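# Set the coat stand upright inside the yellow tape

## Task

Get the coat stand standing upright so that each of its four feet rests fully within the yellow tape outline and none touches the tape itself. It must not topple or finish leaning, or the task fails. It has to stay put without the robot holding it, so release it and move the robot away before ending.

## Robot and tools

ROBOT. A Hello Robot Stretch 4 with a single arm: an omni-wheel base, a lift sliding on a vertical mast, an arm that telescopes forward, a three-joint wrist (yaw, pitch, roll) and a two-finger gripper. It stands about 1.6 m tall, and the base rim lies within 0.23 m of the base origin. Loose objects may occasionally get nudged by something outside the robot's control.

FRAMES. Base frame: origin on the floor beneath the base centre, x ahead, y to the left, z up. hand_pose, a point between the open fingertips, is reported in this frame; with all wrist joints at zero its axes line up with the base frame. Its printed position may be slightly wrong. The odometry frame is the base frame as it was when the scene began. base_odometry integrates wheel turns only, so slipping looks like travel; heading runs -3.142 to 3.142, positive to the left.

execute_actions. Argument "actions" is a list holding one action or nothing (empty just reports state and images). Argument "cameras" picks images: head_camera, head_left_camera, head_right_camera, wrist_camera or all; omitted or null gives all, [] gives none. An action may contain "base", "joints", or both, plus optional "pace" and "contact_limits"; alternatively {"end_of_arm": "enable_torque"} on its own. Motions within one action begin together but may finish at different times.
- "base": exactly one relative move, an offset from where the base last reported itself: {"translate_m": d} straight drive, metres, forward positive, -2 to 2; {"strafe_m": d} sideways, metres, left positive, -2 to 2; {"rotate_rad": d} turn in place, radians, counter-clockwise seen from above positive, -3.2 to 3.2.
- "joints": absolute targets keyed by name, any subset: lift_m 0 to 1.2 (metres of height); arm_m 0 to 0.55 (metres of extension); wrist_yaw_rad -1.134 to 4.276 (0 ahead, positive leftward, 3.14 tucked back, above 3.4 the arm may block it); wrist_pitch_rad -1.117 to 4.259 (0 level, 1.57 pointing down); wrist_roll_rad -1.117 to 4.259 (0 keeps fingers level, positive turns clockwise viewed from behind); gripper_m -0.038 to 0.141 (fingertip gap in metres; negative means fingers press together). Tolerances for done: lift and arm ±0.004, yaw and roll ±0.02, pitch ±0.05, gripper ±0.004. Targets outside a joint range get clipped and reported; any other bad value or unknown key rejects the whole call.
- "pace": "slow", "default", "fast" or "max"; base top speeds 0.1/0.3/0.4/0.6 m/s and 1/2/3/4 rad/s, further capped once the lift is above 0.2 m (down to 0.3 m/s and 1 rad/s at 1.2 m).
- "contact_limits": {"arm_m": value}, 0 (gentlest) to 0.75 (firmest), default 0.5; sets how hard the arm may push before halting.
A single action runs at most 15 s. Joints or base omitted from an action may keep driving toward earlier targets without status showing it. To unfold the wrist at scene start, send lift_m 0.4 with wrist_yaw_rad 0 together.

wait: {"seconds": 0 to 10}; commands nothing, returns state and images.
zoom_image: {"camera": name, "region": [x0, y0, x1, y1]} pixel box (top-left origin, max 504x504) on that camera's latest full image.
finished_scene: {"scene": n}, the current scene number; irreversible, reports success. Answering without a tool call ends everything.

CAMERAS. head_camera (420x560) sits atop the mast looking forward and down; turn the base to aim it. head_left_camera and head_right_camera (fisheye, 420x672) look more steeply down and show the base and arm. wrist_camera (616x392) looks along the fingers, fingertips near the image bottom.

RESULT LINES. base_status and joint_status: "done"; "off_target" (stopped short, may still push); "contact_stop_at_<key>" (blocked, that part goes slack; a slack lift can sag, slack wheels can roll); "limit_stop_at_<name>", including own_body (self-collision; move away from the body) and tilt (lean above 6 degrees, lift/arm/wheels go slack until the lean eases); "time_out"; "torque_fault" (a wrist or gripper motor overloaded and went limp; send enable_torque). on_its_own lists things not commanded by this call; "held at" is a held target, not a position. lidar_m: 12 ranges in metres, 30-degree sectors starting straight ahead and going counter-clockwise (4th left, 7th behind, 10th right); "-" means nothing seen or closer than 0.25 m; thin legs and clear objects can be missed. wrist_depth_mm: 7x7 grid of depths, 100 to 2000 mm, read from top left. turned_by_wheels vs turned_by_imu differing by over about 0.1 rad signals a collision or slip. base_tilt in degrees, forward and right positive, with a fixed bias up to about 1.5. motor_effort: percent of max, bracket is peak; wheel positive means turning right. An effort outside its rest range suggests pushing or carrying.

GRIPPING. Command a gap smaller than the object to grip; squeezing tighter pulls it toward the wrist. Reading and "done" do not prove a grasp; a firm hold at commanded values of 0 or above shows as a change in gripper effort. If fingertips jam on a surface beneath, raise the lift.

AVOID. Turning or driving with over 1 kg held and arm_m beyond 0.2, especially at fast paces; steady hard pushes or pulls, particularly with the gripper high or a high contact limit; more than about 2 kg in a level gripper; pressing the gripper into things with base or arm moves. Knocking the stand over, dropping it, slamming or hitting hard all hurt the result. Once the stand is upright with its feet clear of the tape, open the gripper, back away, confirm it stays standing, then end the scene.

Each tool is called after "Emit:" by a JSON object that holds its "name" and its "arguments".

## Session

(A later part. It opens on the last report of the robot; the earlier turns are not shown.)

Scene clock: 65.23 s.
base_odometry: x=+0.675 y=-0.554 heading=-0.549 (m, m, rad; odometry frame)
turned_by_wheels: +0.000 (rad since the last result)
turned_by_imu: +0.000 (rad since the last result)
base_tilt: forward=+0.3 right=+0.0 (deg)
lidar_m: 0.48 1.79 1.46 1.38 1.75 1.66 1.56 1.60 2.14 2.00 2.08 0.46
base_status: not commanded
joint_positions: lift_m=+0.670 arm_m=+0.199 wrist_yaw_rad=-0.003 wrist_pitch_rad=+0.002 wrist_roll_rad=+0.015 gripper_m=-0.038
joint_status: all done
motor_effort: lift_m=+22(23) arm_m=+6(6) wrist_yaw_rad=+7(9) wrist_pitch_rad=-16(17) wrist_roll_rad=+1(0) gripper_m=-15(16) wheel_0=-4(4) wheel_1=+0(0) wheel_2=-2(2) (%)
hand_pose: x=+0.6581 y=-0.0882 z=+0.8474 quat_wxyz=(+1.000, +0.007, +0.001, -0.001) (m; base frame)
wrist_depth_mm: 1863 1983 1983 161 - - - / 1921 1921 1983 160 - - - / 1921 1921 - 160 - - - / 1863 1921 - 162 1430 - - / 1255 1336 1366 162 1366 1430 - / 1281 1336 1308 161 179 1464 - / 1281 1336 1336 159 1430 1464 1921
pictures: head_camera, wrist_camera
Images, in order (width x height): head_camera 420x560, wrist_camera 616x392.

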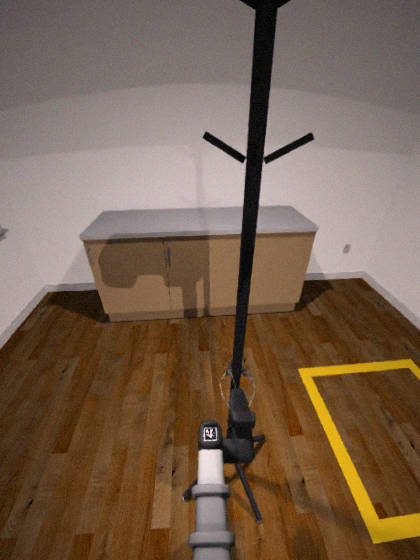

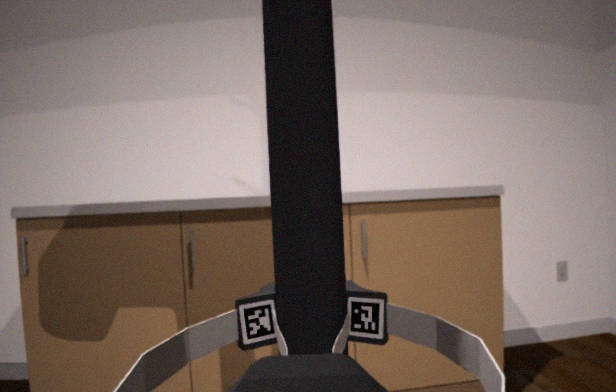

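Emit:
{"name": "execute_actions", "arguments": {"actions": [{"joints":{"gripper_m":0.14}}], "cameras": []}}

Emit:
{"name": "execute_actions", "arguments": {"actions": [{"base":{"translate_m":-0.3},"joints":{"arm_m":0.0}}], "cameras": []}}

Emit:
{"name": "execute_actions", "arguments": {"actions": [{"base":{"rotate_rad":-1.385}}], "cameras": []}}

Emit:
{"name": "execute_actions", "arguments": {"actions": [{"base":{"translate_m":-0.668}}], "cameras": []}}

Emit:
{"name": "execute_actions", "arguments": {"actions": [{"base":{"strafe_m":1.05},"joints":{"lift_m":0.15}}]}}

Scene clock: 74.70 s.
base_odometry: x=+0.675 y=-0.554 heading=-0.549 (m, m, rad; odometry frame)
turned_by_wheels: +0.000 (rad since the last result)
turned_by_imu: -0.001 (rad since the last result)
base_tilt: forward=+0.3 right=+0.1 (deg)
lidar_m: 0.48 1.80 1.45 1.35 1.73 1.65 1.55 1.59 2.14 2.01 2.07 0.46
base_status: not commanded
joint_positions: lift_m=+0.670 arm_m=+0.199 wrist_yaw_rad=+0.000 wrist_pitch_rad=-0.001 wrist_roll_rad=+0.015 gripper_m=+0.140
joint_status: all done
motor_effort: lift_m=+21(22) arm_m=+6(6) wrist_yaw_rad=+0(12) wrist_pitch_rad=-7(16) wrist_roll_rad=+0(0) gripper_m=-1(14) wheel_0=-3(4) wheel_1=+0(0) wheel_2=-2(2) (%)
hand_pose: x=+0.6583 y=-0.0875 z=+0.8484 quat_wxyz=(+1.000, +0.007, -0.001, +0.000) (m; base frame)
wrist_depth_mm: 1921 - 1983 172 - - - / 1921 1921 1983 171 - - - / 1983 1921 1983 169 - - - / 1983 1921 - 168 1430 - - / 1308 1308 1366 169 1397 1430 - / 1308 212 1366 171 1397 1430 - / 1255 1308 1366 146 1397 1430 1983
pictures: none
No camera images: the call's "cameras" was empty. Leave "cameras" out to get every camera's image.

Scene clock: 77.17 s.
base_odometry: x=+0.419 y=-0.397 heading=-0.549 (m, m, rad; odometry frame)
turned_by_wheels: +0.000 (rad since the last result)
turned_by_imu: +0.000 (rad since the last result)
base_tilt: forward=+0.4 right=+0.0 (deg)
lidar_m: 0.76 2.09 1.42 1.36 1.71 1.39 1.25 1.27 2.14 2.03 2.09 2.17
base_status: done
joint_positions: lift_m=+0.670 arm_m=+0.001 wrist_yaw_rad=+0.000 wrist_pitch_rad=-0.001 wrist_roll_rad=+0.015 gripper_m=+0.140
joint_status: all done
motor_effort: lift_m=+20(21) arm_m=-8(9) wrist_yaw_rad=+0(1) wrist_pitch_rad=-6(4) wrist_roll_rad=+1(0) gripper_m=+0(1) wheel_0=-1(5) wheel_1=-1(6) wheel_2=+0(10) (%)
hand_pose: x=+0.4609 y=-0.0875 z=+0.8485 quat_wxyz=(+1.000, +0.007, -0.001, +0.000) (m; base frame)
wrist_depth_mm: - - - - - - - / - - - - - - - / - - - - - - - / - - - 1921 1921 - - / - 1756 1863 1921 1921 - - / - 212 1808 1921 1863 1983 - / - 1863 1863 146 1983 1983 1921
pictures: none
No camera images: the call's "cameras" was empty. Leave "cameras" out to get every camera's image.

Scene clock: 79.10 s.
base_odometry: x=+0.419 y=-0.397 heading=-1.934 (m, m, rad; odometry frame)
turned_by_wheels: -1.385 (rad since the last result)
turned_by_imu: -1.418 (rad since the last result)
base_tilt: forward=+0.2 right=+0.1 (deg)
lidar_m: 2.05 2.18 0.77 0.84 2.17 1.39 1.38 1.81 1.26 1.24 1.35 2.06
base_status: done
joint_positions: lift_m=+0.670 arm_m=+0.001 wrist_yaw_rad=+0.000 wrist_pitch_rad=-0.001 wrist_roll_rad=+0.015 gripper_m=+0.140
joint_status: not commanded
motor_effort: lift_m=+19(20) arm_m=-8(8) wrist_yaw_rad=+0(1) wrist_pitch_rad=-7(7) wrist_roll_rad=+1(0) gripper_m=+0(1) wheel_0=+0(6) wheel_1=+1(9) wheel_2=+0(8) (%)
hand_pose: x=+0.4609 y=-0.0875 z=+0.8486 quat_wxyz=(+1.000, +0.007, -0.001, +0.000) (m; base frame)
wrist_depth_mm: - - 1921 1863 1808 1708 1708 / 1983 1983 1921 1863 1863 1708 1756 / 1983 1921 1983 1863 1863 1756 1708 / 1983 1921 1921 1863 1808 1756 1756 / - 1983 1921 1921 1863 1708 1661 / 1921 211 1921 1921 1756 1708 1708 / 1983 1983 1983 146 1808 1756 1661
pictures: none
No camera images: the call's "cameras" was empty. Leave "cameras" out to get every camera's image.

Scene clock: 82.80 s.
base_odometry: x=+0.657 y=+0.227 heading=-1.935 (m, m, rad; odometry frame)
turned_by_wheels: +0.000 (rad since the last result)
turned_by_imu: +0.000 (rad since the last result)
base_tilt: forward=+0.3 right=+0.0 (deg)
lidar_m: 2.71 1.19 1.09 2.12 0.89 0.71 1.00 1.09 1.65 1.18 1.26 1.94
base_status: done
joint_positions: lift_m=+0.670 arm_m=+0.001 wrist_yaw_rad=+0.000 wrist_pitch_rad=-0.001 wrist_roll_rad=+0.015 gripper_m=+0.140
joint_status: not commanded
motor_effort: lift_m=+19(19) arm_m=-8(9) wrist_yaw_rad=+0(0) wrist_pitch_rad=-6(4) wrist_roll_rad=+0(0) gripper_m=+0(1) wheel_0=-2(7) wheel_1=-2(7) wheel_2=-2(10) (%)
hand_pose: x=+0.4609 y=-0.0874 z=+0.8486 quat_wxyz=(+1.000, +0.007, -0.001, +0.000) (m; base frame)
wrist_depth_mm: - - - - - - - / - - - - - - - / - - - - - - - / - - - - - - - / - - - - - - - / - 213 - - - - - / - - - 146 - 1983 1921
pictures: none
No camera images: the call's "cameras" was empty. Leave "cameras" out to get every camera's image.

Scene clock: 87.63 s.
base_odometry: x=+1.638 y=-0.146 heading=-1.935 (m, m, rad; odometry frame)
turned_by_wheels: +0.000 (rad since the last result)
turned_by_imu: -0.005 (rad since the last result)
base_tilt: forward=+0.3 right=+0.0 (deg)
lidar_m: 0.82 1.39 1.09 1.07 1.14 0.87 0.57 0.61 0.92 2.24 2.39 0.75
base_status: done
joint_positions: lift_m=+0.150 arm_m=+0.001 wrist_yaw_rad=+0.000 wrist_pitch_rad=-0.001 wrist_roll_rad=+0.015 gripper_m=+0.140
joint_status: all done
motor_effort: lift_m=+16(18) arm_m=-9(9) wrist_yaw_rad=+0(0) wrist_pitch_rad=-7(8) wrist_roll_rad=+1(1) gripper_m=-2(1) wheel_0=+1(10) wheel_1=-1(10) wheel_2=-1(3) (%)
hand_pose: x=+0.4609 y=-0.0874 z=+0.3288 quat_wxyz=(+1.000, +0.007, -0.001, +0.000) (m; base frame)
wrist_depth_mm: - - - - - - - / - - - - - - - / 1576 - - - - - - / 1537 - - - - - - / 1576 - - - - - - / 1430 212 1397 866 640 1025 1138 / 960 866 917 146 854 809 788
pictures: head_camera, head_left_camera, head_right_camera, wrist_camera
Images, in order (width x height): head_camera 420x560, head_left_camera 420x672, head_right_camera 420x672, wrist_camera 616x392.

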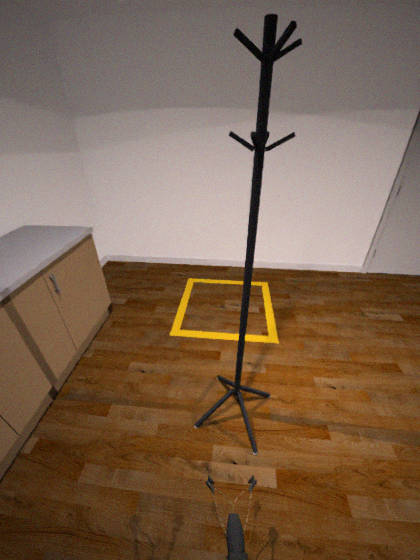

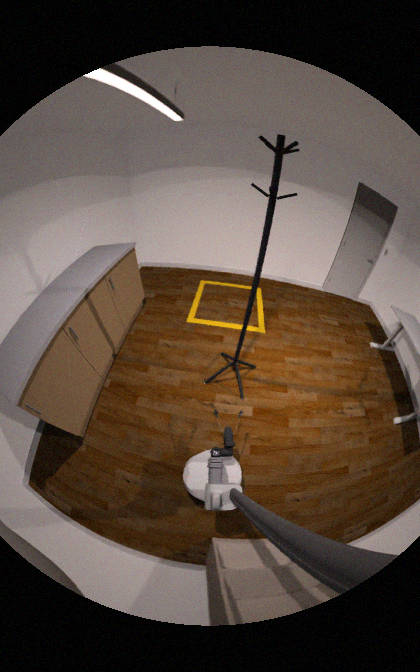

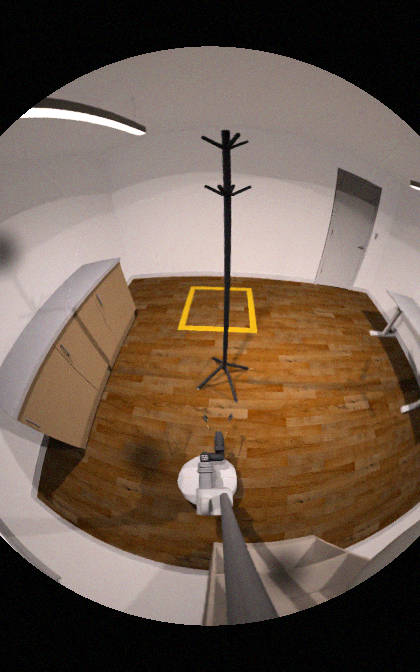

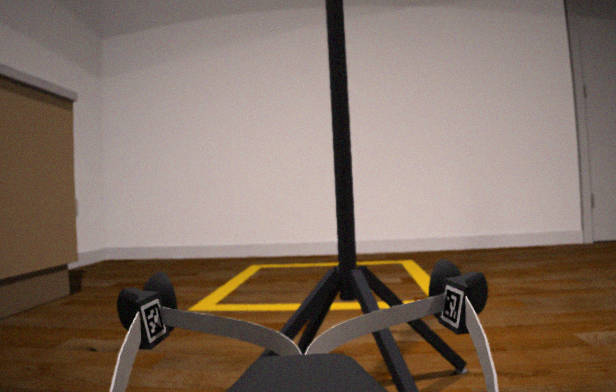

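Emit:
{"name": "execute_actions", "arguments": {"actions": [{"base":{"strafe_m":-0.05},"joints":{"lift_m":0.12,"arm_m":0.2}}], "cameras": []}}

Emit:
{"name": "execute_actions", "arguments": {"actions": [{"base":{"translate_m":0.25},"pace":"slow"}], "cameras": ["head_camera","wrist_camera"]}}

Scene clock: 91.57 s.
base_odometry: x=+1.591 y=-0.129 heading=-1.935 (m, m, rad; odometry frame)
turned_by_wheels: +0.000 (rad since the last result)
turned_by_imu: -0.001 (rad since the last result)
base_tilt: forward=+0.3 right=+0.1 (deg)
lidar_m: 0.78 1.50 1.14 1.10 1.13 0.89 0.56 0.60 0.96 2.18 2.32 2.90
base_status: done
joint_positions: lift_m=+0.120 arm_m=+0.198 wrist_yaw_rad=+0.000 wrist_pitch_rad=-0.002 wrist_roll_rad=+0.015 gripper_m=+0.140
joint_status: all done
motor_effort: lift_m=+16(16) arm_m=+8(8) wrist_yaw_rad=+0(0) wrist_pitch_rad=-7(7) wrist_roll_rad=+1(1) gripper_m=-1(1) wheel_0=+0(7) wheel_1=+2(8) wheel_2=-1(1) (%)
hand_pose: x=+0.6579 y=-0.0874 z=+0.2988 quat_wxyz=(+1.000, +0.007, -0.001, +0.000) (m; base frame)
wrist_depth_mm: - - - - - - - / - - - - - - - / - - - - - - - / - - - - - - - / - - - - - - 1983 / 1336 211 1281 477 517 891 1060 / 891 788 809 146 715 741 741
pictures: none
No camera images: the call's "cameras" was empty. Leave "cameras" out to get every camera's image.

Scene clock: 95.33 s.
base_odometry: x=+1.502 y=-0.362 heading=-1.935 (m, m, rad; odometry frame)
turned_by_wheels: +0.000 (rad since the last result)
turned_by_imu: -0.001 (rad since the last result)
base_tilt: forward=+0.2 right=+0.2 (deg)
lidar_m: 0.58 1.43 1.12 1.09 1.44 1.13 0.81 0.87 1.81 2.19 2.35 0.51
base_status: done
joint_positions: lift_m=+0.120 arm_m=+0.198 wrist_yaw_rad=+0.000 wrist_pitch_rad=-0.002 wrist_roll_rad=+0.015 gripper_m=+0.140
joint_status: not commanded
motor_effort: lift_m=+16(16) arm_m=+8(8) wrist_yaw_rad=-1(0) wrist_pitch_rad=-8(6) wrist_roll_rad=+1(0) gripper_m=+0(1) wheel_0=+1(4) wheel_1=+2(6) wheel_2=-2(4) (%)
hand_pose: x=+0.6579 y=-0.0874 z=+0.2988 quat_wxyz=(+1.000, +0.007, -0.001, +0.000) (m; base frame)
wrist_depth_mm: - - - - - - - / - - - - - - - / - - - - - - - / - - - - - - - / - - - 1808 - - - / 1308 211 1281 1118 234 904 1060 / 878 798 866 145 244 759 732
pictures: head_camera, wrist_camera
Images, in order (width x height): head_camera 420x560, wrist_camera 616x392.

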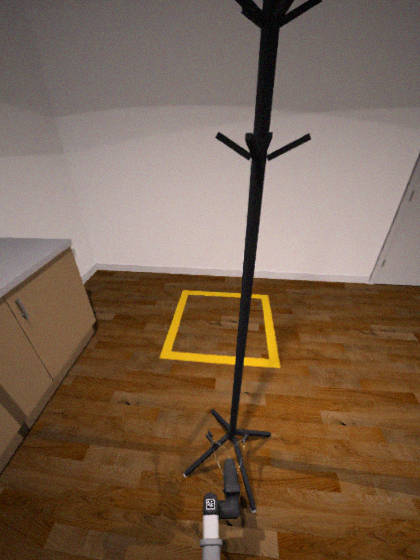

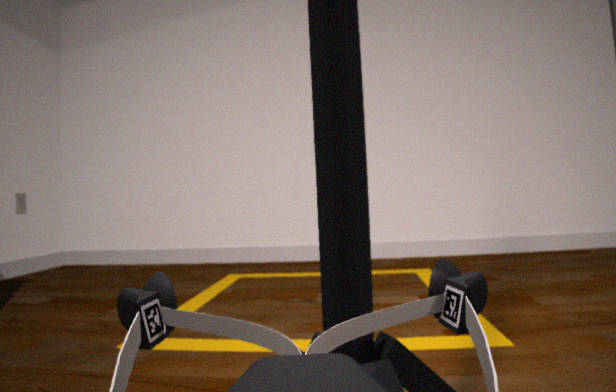

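Emit:
{"name": "execute_actions", "arguments": {"actions": [{"base":{"strafe_m":-0.025},"pace":"slow"}], "cameras": []}}

Emit:
{"name": "execute_actions", "arguments": {"actions": [{"base":{"translate_m":0.065},"pace":"slow"}], "cameras": ["wrist_camera"]}}

Emit:
{"name": "execute_actions", "arguments": {"actions": [{"joints":{"gripper_m":-0.01}}], "cameras": ["wrist_camera"]}}

Emit:
{"name": "execute_actions", "arguments": {"actions": [{"base":{"translate_m":0.2},"pace":"slow"}], "cameras": ["head_camera","wrist_camera"]}}

Scene clock: 98.57 s.
base_odometry: x=+1.479 y=-0.353 heading=-1.935 (m, m, rad; odometry frame)
turned_by_wheels: +0.000 (rad since the last result)
turned_by_imu: -0.001 (rad since the last result)
base_tilt: forward=+0.2 right=+0.0 (deg)
lidar_m: 0.56 1.47 1.16 1.13 1.44 1.16 0.83 0.88 1.86 2.17 2.31 0.58
base_status: done
joint_positions: lift_m=+0.120 arm_m=+0.198 wrist_yaw_rad=+0.000 wrist_pitch_rad=-0.002 wrist_roll_rad=+0.015 gripper_m=+0.140
joint_status: not commanded
motor_effort: lift_m=+16(16) arm_m=+8(9) wrist_yaw_rad=+0(1) wrist_pitch_rad=-7(6) wrist_roll_rad=+0(0) gripper_m=+0(0) wheel_0=+1(4) wheel_1=-1(7) wheel_2=+0(0) (%)
hand_pose: x=+0.6579 y=-0.0874 z=+0.2988 quat_wxyz=(+1.000, +0.007, -0.001, +0.000) (m; base frame)
wrist_depth_mm: - - - 237 - - - / - - - 235 - - - / - - - 231 - - - / - - - 230 - - - / - - - 233 - - 1983 / 1308 212 1255 228 991 917 1060 / 891 809 798 146 768 750 732
pictures: none
No camera images: the call's "cameras" was empty. Leave "cameras" out to get every camera's image.

Scene clock: 100.47 s.
base_odometry: x=+1.456 y=-0.414 heading=-1.934 (m, m, rad; odometry frame)
turned_by_wheels: +0.000 (rad since the last result)
turned_by_imu: -0.001 (rad since the last result)
base_tilt: forward=+0.3 right=+0.0 (deg)
lidar_m: 0.48 1.47 1.14 1.11 1.51 1.21 0.88 0.93 1.98 2.17 2.36 0.44
base_status: done
joint_positions: lift_m=+0.120 arm_m=+0.198 wrist_yaw_rad=+0.000 wrist_pitch_rad=-0.002 wrist_roll_rad=+0.015 gripper_m=+0.140
joint_status: not commanded
motor_effort: lift_m=+16(16) arm_m=+8(9) wrist_yaw_rad=-1(1) wrist_pitch_rad=-6(5) wrist_roll_rad=+0(1) gripper_m=-2(3) wheel_0=+3(5) wheel_1=+2(7) wheel_2=-3(6) (%)
hand_pose: x=+0.6579 y=-0.0874 z=+0.2988 quat_wxyz=(+1.000, +0.007, -0.001, +0.000) (m; base frame)
wrist_depth_mm: - - - 165 - - 1983 / - - - 164 - - - / - - - 163 - - - / - - - 162 - - 1983 / - - - 163 - - 1921 / 1281 213 1281 161 991 931 1078 / 904 798 866 146 820 750 732
pictures: wrist_camera
Images, in order (width x height): wrist_camera 616x392.

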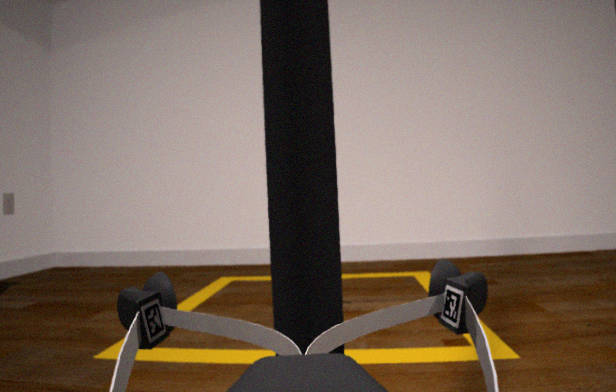

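Scene clock: 102.90 s.
base_odometry: x=+1.456 y=-0.414 heading=-1.935 (m, m, rad; odometry frame)
turned_by_wheels: +0.000 (rad since the last result)
turned_by_imu: -0.001 (rad since the last result)
base_tilt: forward=+0.3 right=+0.0 (deg)
lidar_m: 0.48 1.47 1.13 1.13 1.52 1.22 0.89 0.95 1.96 2.16 2.36 0.43
base_status: not commanded
joint_positions: lift_m=+0.120 arm_m=+0.199 wrist_yaw_rad=-0.001 wrist_pitch_rad=-0.002 wrist_roll_rad=+0.015 gripper_m=-0.010
joint_status: all done
motor_effort: lift_m=+16(16) arm_m=+8(8) wrist_yaw_rad=+3(4) wrist_pitch_rad=-7(6) wrist_roll_rad=+0(1) gripper_m=-7(6) wheel_0=+2(3) wheel_1=+2(2) wheel_2=-3(3) (%)
hand_pose: x=+0.6578 y=-0.0878 z=+0.2988 quat_wxyz=(+1.000, +0.007, -0.001, -0.001) (m; base frame)
wrist_depth_mm: - - - 164 - - - / - - - 164 - - - / - - - 164 - - - / - - - 163 - - - / - - - 162 - 1983 - / 1308 1281 1138 163 183 1118 1060 / 878 820 768 160 768 741 741
pictures: wrist_camera
Images, in order (width x height): wrist_camera 616x392.

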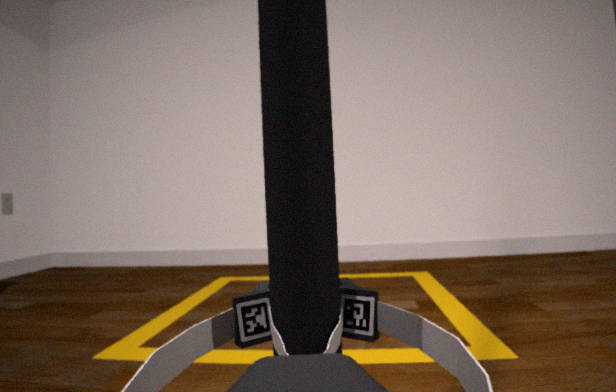

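Scene clock: 106.17 s.
base_odometry: x=+1.385 y=-0.601 heading=-1.935 (m, m, rad; odometry frame)
turned_by_wheels: +0.000 (rad since the last result)
turned_by_imu: -0.002 (rad since the last result)
base_tilt: forward=+0.3 right=+0.0 (deg)
lidar_m: 0.44 1.43 1.11 1.10 1.19 1.41 1.09 1.16 2.25 2.19 2.36 0.43
base_status: done
joint_positions: lift_m=+0.120 arm_m=+0.199 wrist_yaw_rad=-0.005 wrist_pitch_rad=-0.001 wrist_roll_rad=+0.015 gripper_m=-0.010
joint_status: not commanded
motor_effort: lift_m=+16(16) arm_m=+8(9) wrist_yaw_rad=+13(16) wrist_pitch_rad=-7(7) wrist_roll_rad=-1(0) gripper_m=-6(8) wheel_0=+1(4) wheel_1=+4(5) wheel_2=-6(10) (%)
hand_pose: x=+0.6575 y=-0.0887 z=+0.2987 quat_wxyz=(+1.000, +0.007, -0.001, -0.002) (m; base frame)
wrist_depth_mm: - - 1983 113 1863 1808 1863 / - - 1983 112 1921 1863 1863 / - - 1983 112 1863 1863 1808 / - - 1983 112 1863 1808 1708 / - - 1983 112 1863 1808 1863 / 1281 1308 181 112 182 1098 1060 / 891 788 759 111 759 699 732
pictures: head_camera, wrist_camera
Images, in order (width x height): head_camera 420x560, wrist_camera 616x392.

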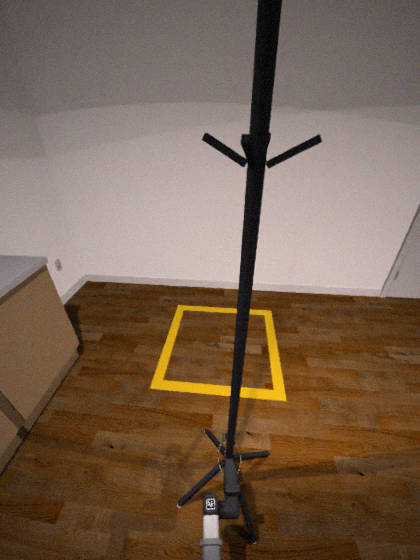

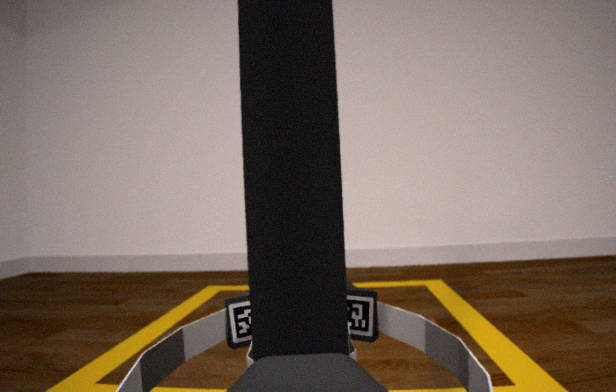

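Emit:
{"name": "execute_actions", "arguments": {"actions": [{"base":{"translate_m":0.55},"pace":"slow"}], "cameras": ["head_camera","head_right_camera"]}}

Scene clock: 114.27 s.
base_odometry: x=+1.189 y=-1.114 heading=-1.935 (m, m, rad; odometry frame)
turned_by_wheels: +0.000 (rad since the last result)
turned_by_imu: -0.005 (rad since the last result)
base_tilt: forward=+0.2 right=+0.1 (deg)
lidar_m: 0.44 1.93 1.07 1.02 1.14 1.99 1.65 1.75 2.29 2.25 2.27 0.49
base_status: done
joint_positions: lift_m=+0.120 arm_m=+0.199 wrist_yaw_rad=-0.004 wrist_pitch_rad=-0.001 wrist_roll_rad=+0.015 gripper_m=-0.010
joint_status: not commanded
motor_effort: lift_m=+16(16) arm_m=+8(8) wrist_yaw_rad=+13(14) wrist_pitch_rad=-6(7) wrist_roll_rad=+0(0) gripper_m=-5(6) wheel_0=+2(7) wheel_1=+3(6) wheel_2=-7(15) (%)
hand_pose: x=+0.6575 y=-0.0887 z=+0.2987 quat_wxyz=(+1.000, +0.007, -0.001, -0.002) (m; base frame)
wrist_depth_mm: 1499 1430 1366 113 1308 1336 1308 / 1464 1430 1397 113 1336 1336 1255 / 1464 1464 1366 112 1366 1336 1308 / 1464 1397 1430 112 1366 1336 1308 / 1464 1430 1397 112 1336 1308 1308 / 1308 1281 181 113 182 1118 1042 / 878 788 759 111 768 732 732
pictures: head_camera, head_right_camera
Images, in order (width x height): head_camera 420x560, head_right_camera 420x672.

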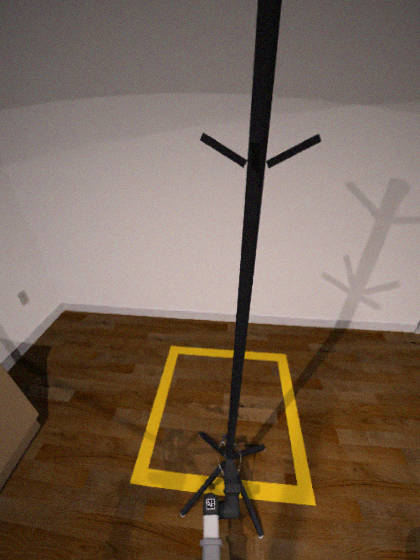

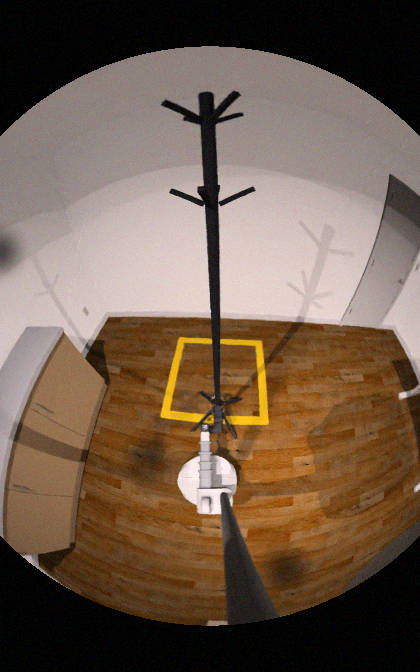

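Emit:
{"name": "execute_actions", "arguments": {"actions": [{"base":{"translate_m":0.34},"pace":"slow"}]}}

Scene clock: 120.27 s.
base_odometry: x=+1.068 y=-1.432 heading=-1.935 (m, m, rad; odometry frame)
turned_by_wheels: +0.000 (rad since the last result)
turned_by_imu: -0.003 (rad since the last result)
base_tilt: forward=+0.2 right=+0.1 (deg)
lidar_m: 0.43 1.57 1.03 1.00 1.09 1.67 1.98 2.15 2.35 2.30 1.85 0.54
base_status: done
joint_positions: lift_m=+0.120 arm_m=+0.199 wrist_yaw_rad=-0.004 wrist_pitch_rad=-0.001 wrist_roll_rad=+0.015 gripper_m=-0.010
joint_status: not commanded
motor_effort: lift_m=+16(16) arm_m=+9(8) wrist_yaw_rad=+12(14) wrist_pitch_rad=-6(8) wrist_roll_rad=+0(0) gripper_m=-5(6) wheel_0=+2(3) wheel_1=+3(7) wheel_2=-7(9) (%)
hand_pose: x=+0.6575 y=-0.0887 z=+0.2988 quat_wxyz=(+1.000, +0.007, -0.001, -0.002) (m; base frame)
wrist_depth_mm: 1098 1060 1078 113 1008 991 976 / 1078 1098 1042 112 1008 991 976 / 1078 1060 1042 112 1008 1008 991 / 1118 1060 1042 112 1025 1008 960 / 1098 1098 1060 112 991 991 976 / 1098 1078 182 113 181 946 960 / 878 798 768 111 759 723 732
pictures: head_camera, head_left_camera, head_right_camera, wrist_camera
Images, in order (width x height): head_camera 420x560, head_left_camera 420x672, head_right_camera 420x672, wrist_camera 616x392.

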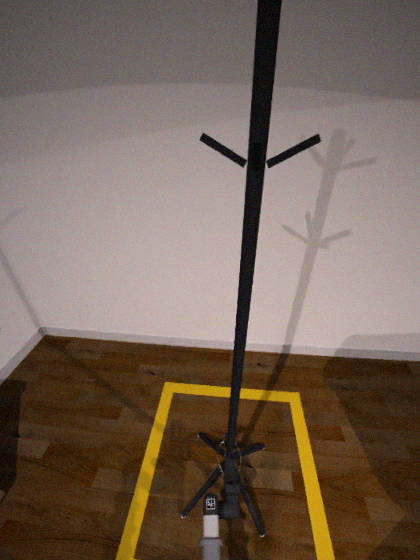

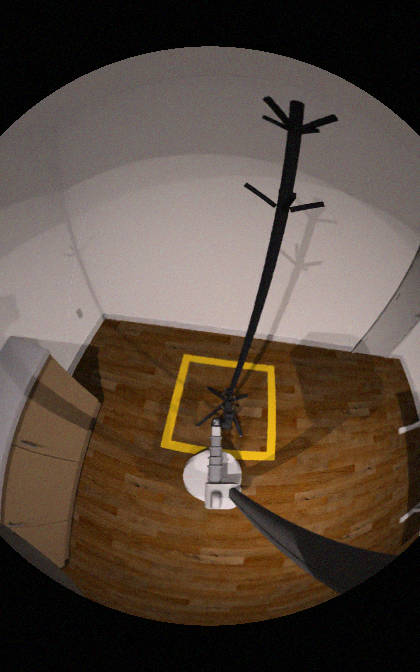

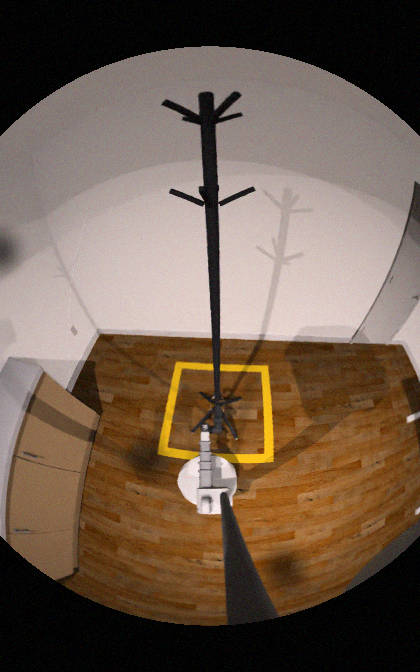

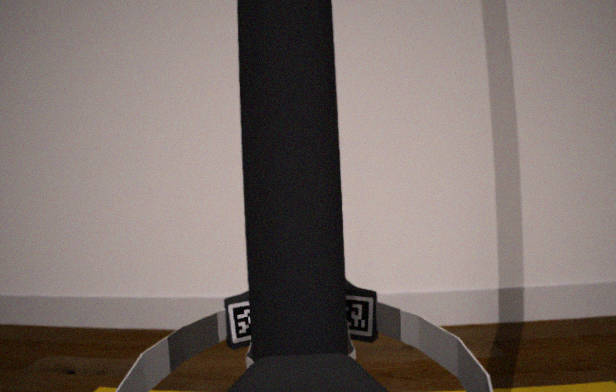

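All feet are inside. Releasing and backing away.

Emit:
{"name": "execute_actions", "arguments": {"actions": [{"joints":{"gripper_m":0.14}}], "cameras": []}}

Emit:
{"name": "execute_actions", "arguments": {"actions": [{"base":{"translate_m":-0.6},"joints":{"arm_m":0.0}}], "cameras": ["head_camera","head_right_camera"]}}

Scene clock: 124.23 s.
base_odometry: x=+1.068 y=-1.432 heading=-1.935 (m, m, rad; odometry frame)
turned_by_wheels: +0.000 (rad since the last result)
turned_by_imu: -0.001 (rad since the last result)
base_tilt: forward=+0.2 right=+0.1 (deg)
lidar_m: 0.46 1.56 1.02 1.00 1.10 1.66 2.01 2.14 2.33 2.28 1.84 0.44
base_status: not commanded
joint_positions: lift_m=+0.120 arm_m=+0.199 wrist_yaw_rad=-0.003 wrist_pitch_rad=-0.001 wrist_roll_rad=+0.015 gripper_m=+0.140
joint_status: all done
motor_effort: lift_m=+16(16) arm_m=+8(8) wrist_yaw_rad=+8(12) wrist_pitch_rad=-7(7) wrist_roll_rad=+0(1) gripper_m=-2(5) wheel_0=+2(2) wheel_1=+3(4) wheel_2=-6(7) (%)
hand_pose: x=+0.6577 y=-0.0883 z=+0.2988 quat_wxyz=(+1.000, +0.007, -0.001, -0.001) (m; base frame)
wrist_depth_mm: 1118 1078 1060 118 1008 991 991 / 1118 1078 1060 118 1025 1008 991 / 1098 1078 1060 118 1025 976 976 / 1118 1098 1060 118 1025 1008 960 / 1098 1078 1060 118 1008 1008 960 / 1078 1060 1025 118 1008 960 960 / 866 788 759 117 759 750 741
pictures: none
No camera images: the call's "cameras" was empty. Leave "cameras" out to get every camera's image.

Scene clock: 127.73 s.
base_odometry: x=+1.282 y=-0.871 heading=-1.935 (m, m, rad; odometry frame)
turned_by_wheels: +0.000 (rad since the last result)
turned_by_imu: +0.000 (rad since the last result)
base_tilt: forward=+0.4 right=+0.1 (deg)
lidar_m: 0.99 1.37 1.08 1.06 1.18 1.71 1.39 1.48 2.27 2.24 2.39 2.06
base_status: done
joint_positions: lift_m=+0.120 arm_m=+0.001 wrist_yaw_rad=+0.000 wrist_pitch_rad=-0.001 wrist_roll_rad=+0.015 gripper_m=+0.140
joint_status: all done
motor_effort: lift_m=+17(17) arm_m=-8(9) wrist_yaw_rad=+0(8) wrist_pitch_rad=-6(7) wrist_roll_rad=+0(0) gripper_m=-2(1) wheel_0=-1(7) wheel_1=-2(7) wheel_2=-1(9) (%)
hand_pose: x=+0.4609 y=-0.0874 z=+0.2988 quat_wxyz=(+1.000, +0.007, -0.001, +0.000) (m; base frame)
wrist_depth_mm: - 1921 1983 1808 1808 1756 1756 / 1921 1921 1983 1808 1863 1756 1708 / 1983 1921 1921 1863 1808 1756 1756 / 1983 1921 1921 1756 1808 1756 1756 / 1921 1921 1863 1808 1808 1756 1708 / 1308 211 1138 1138 1008 917 1060 / 891 809 820 145 778 750 741
pictures: head_camera, head_right_camera
Images, in order (width x height): head_camera 420x560, head_right_camera 420x672.

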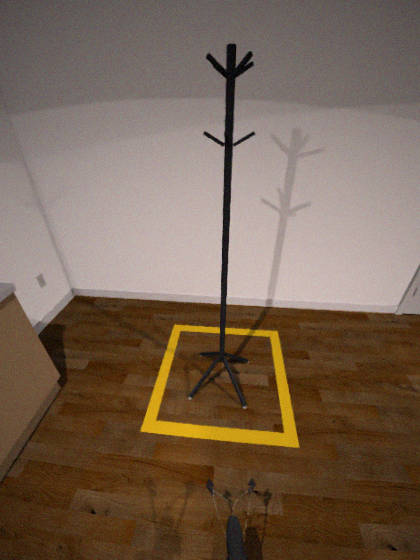

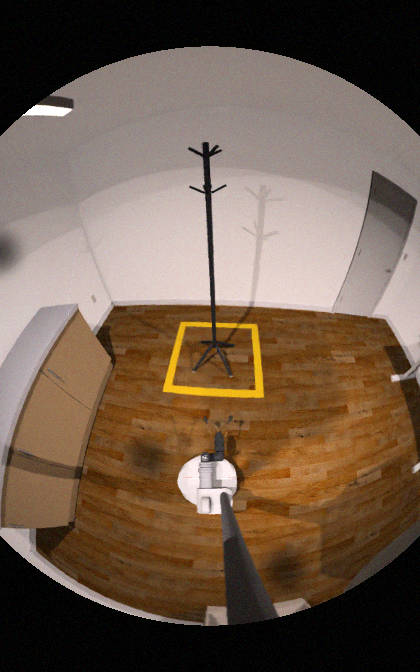

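Emit:
{"name": "finished_scene", "arguments": {"scene": 1}}

The scene is finished: the task was done.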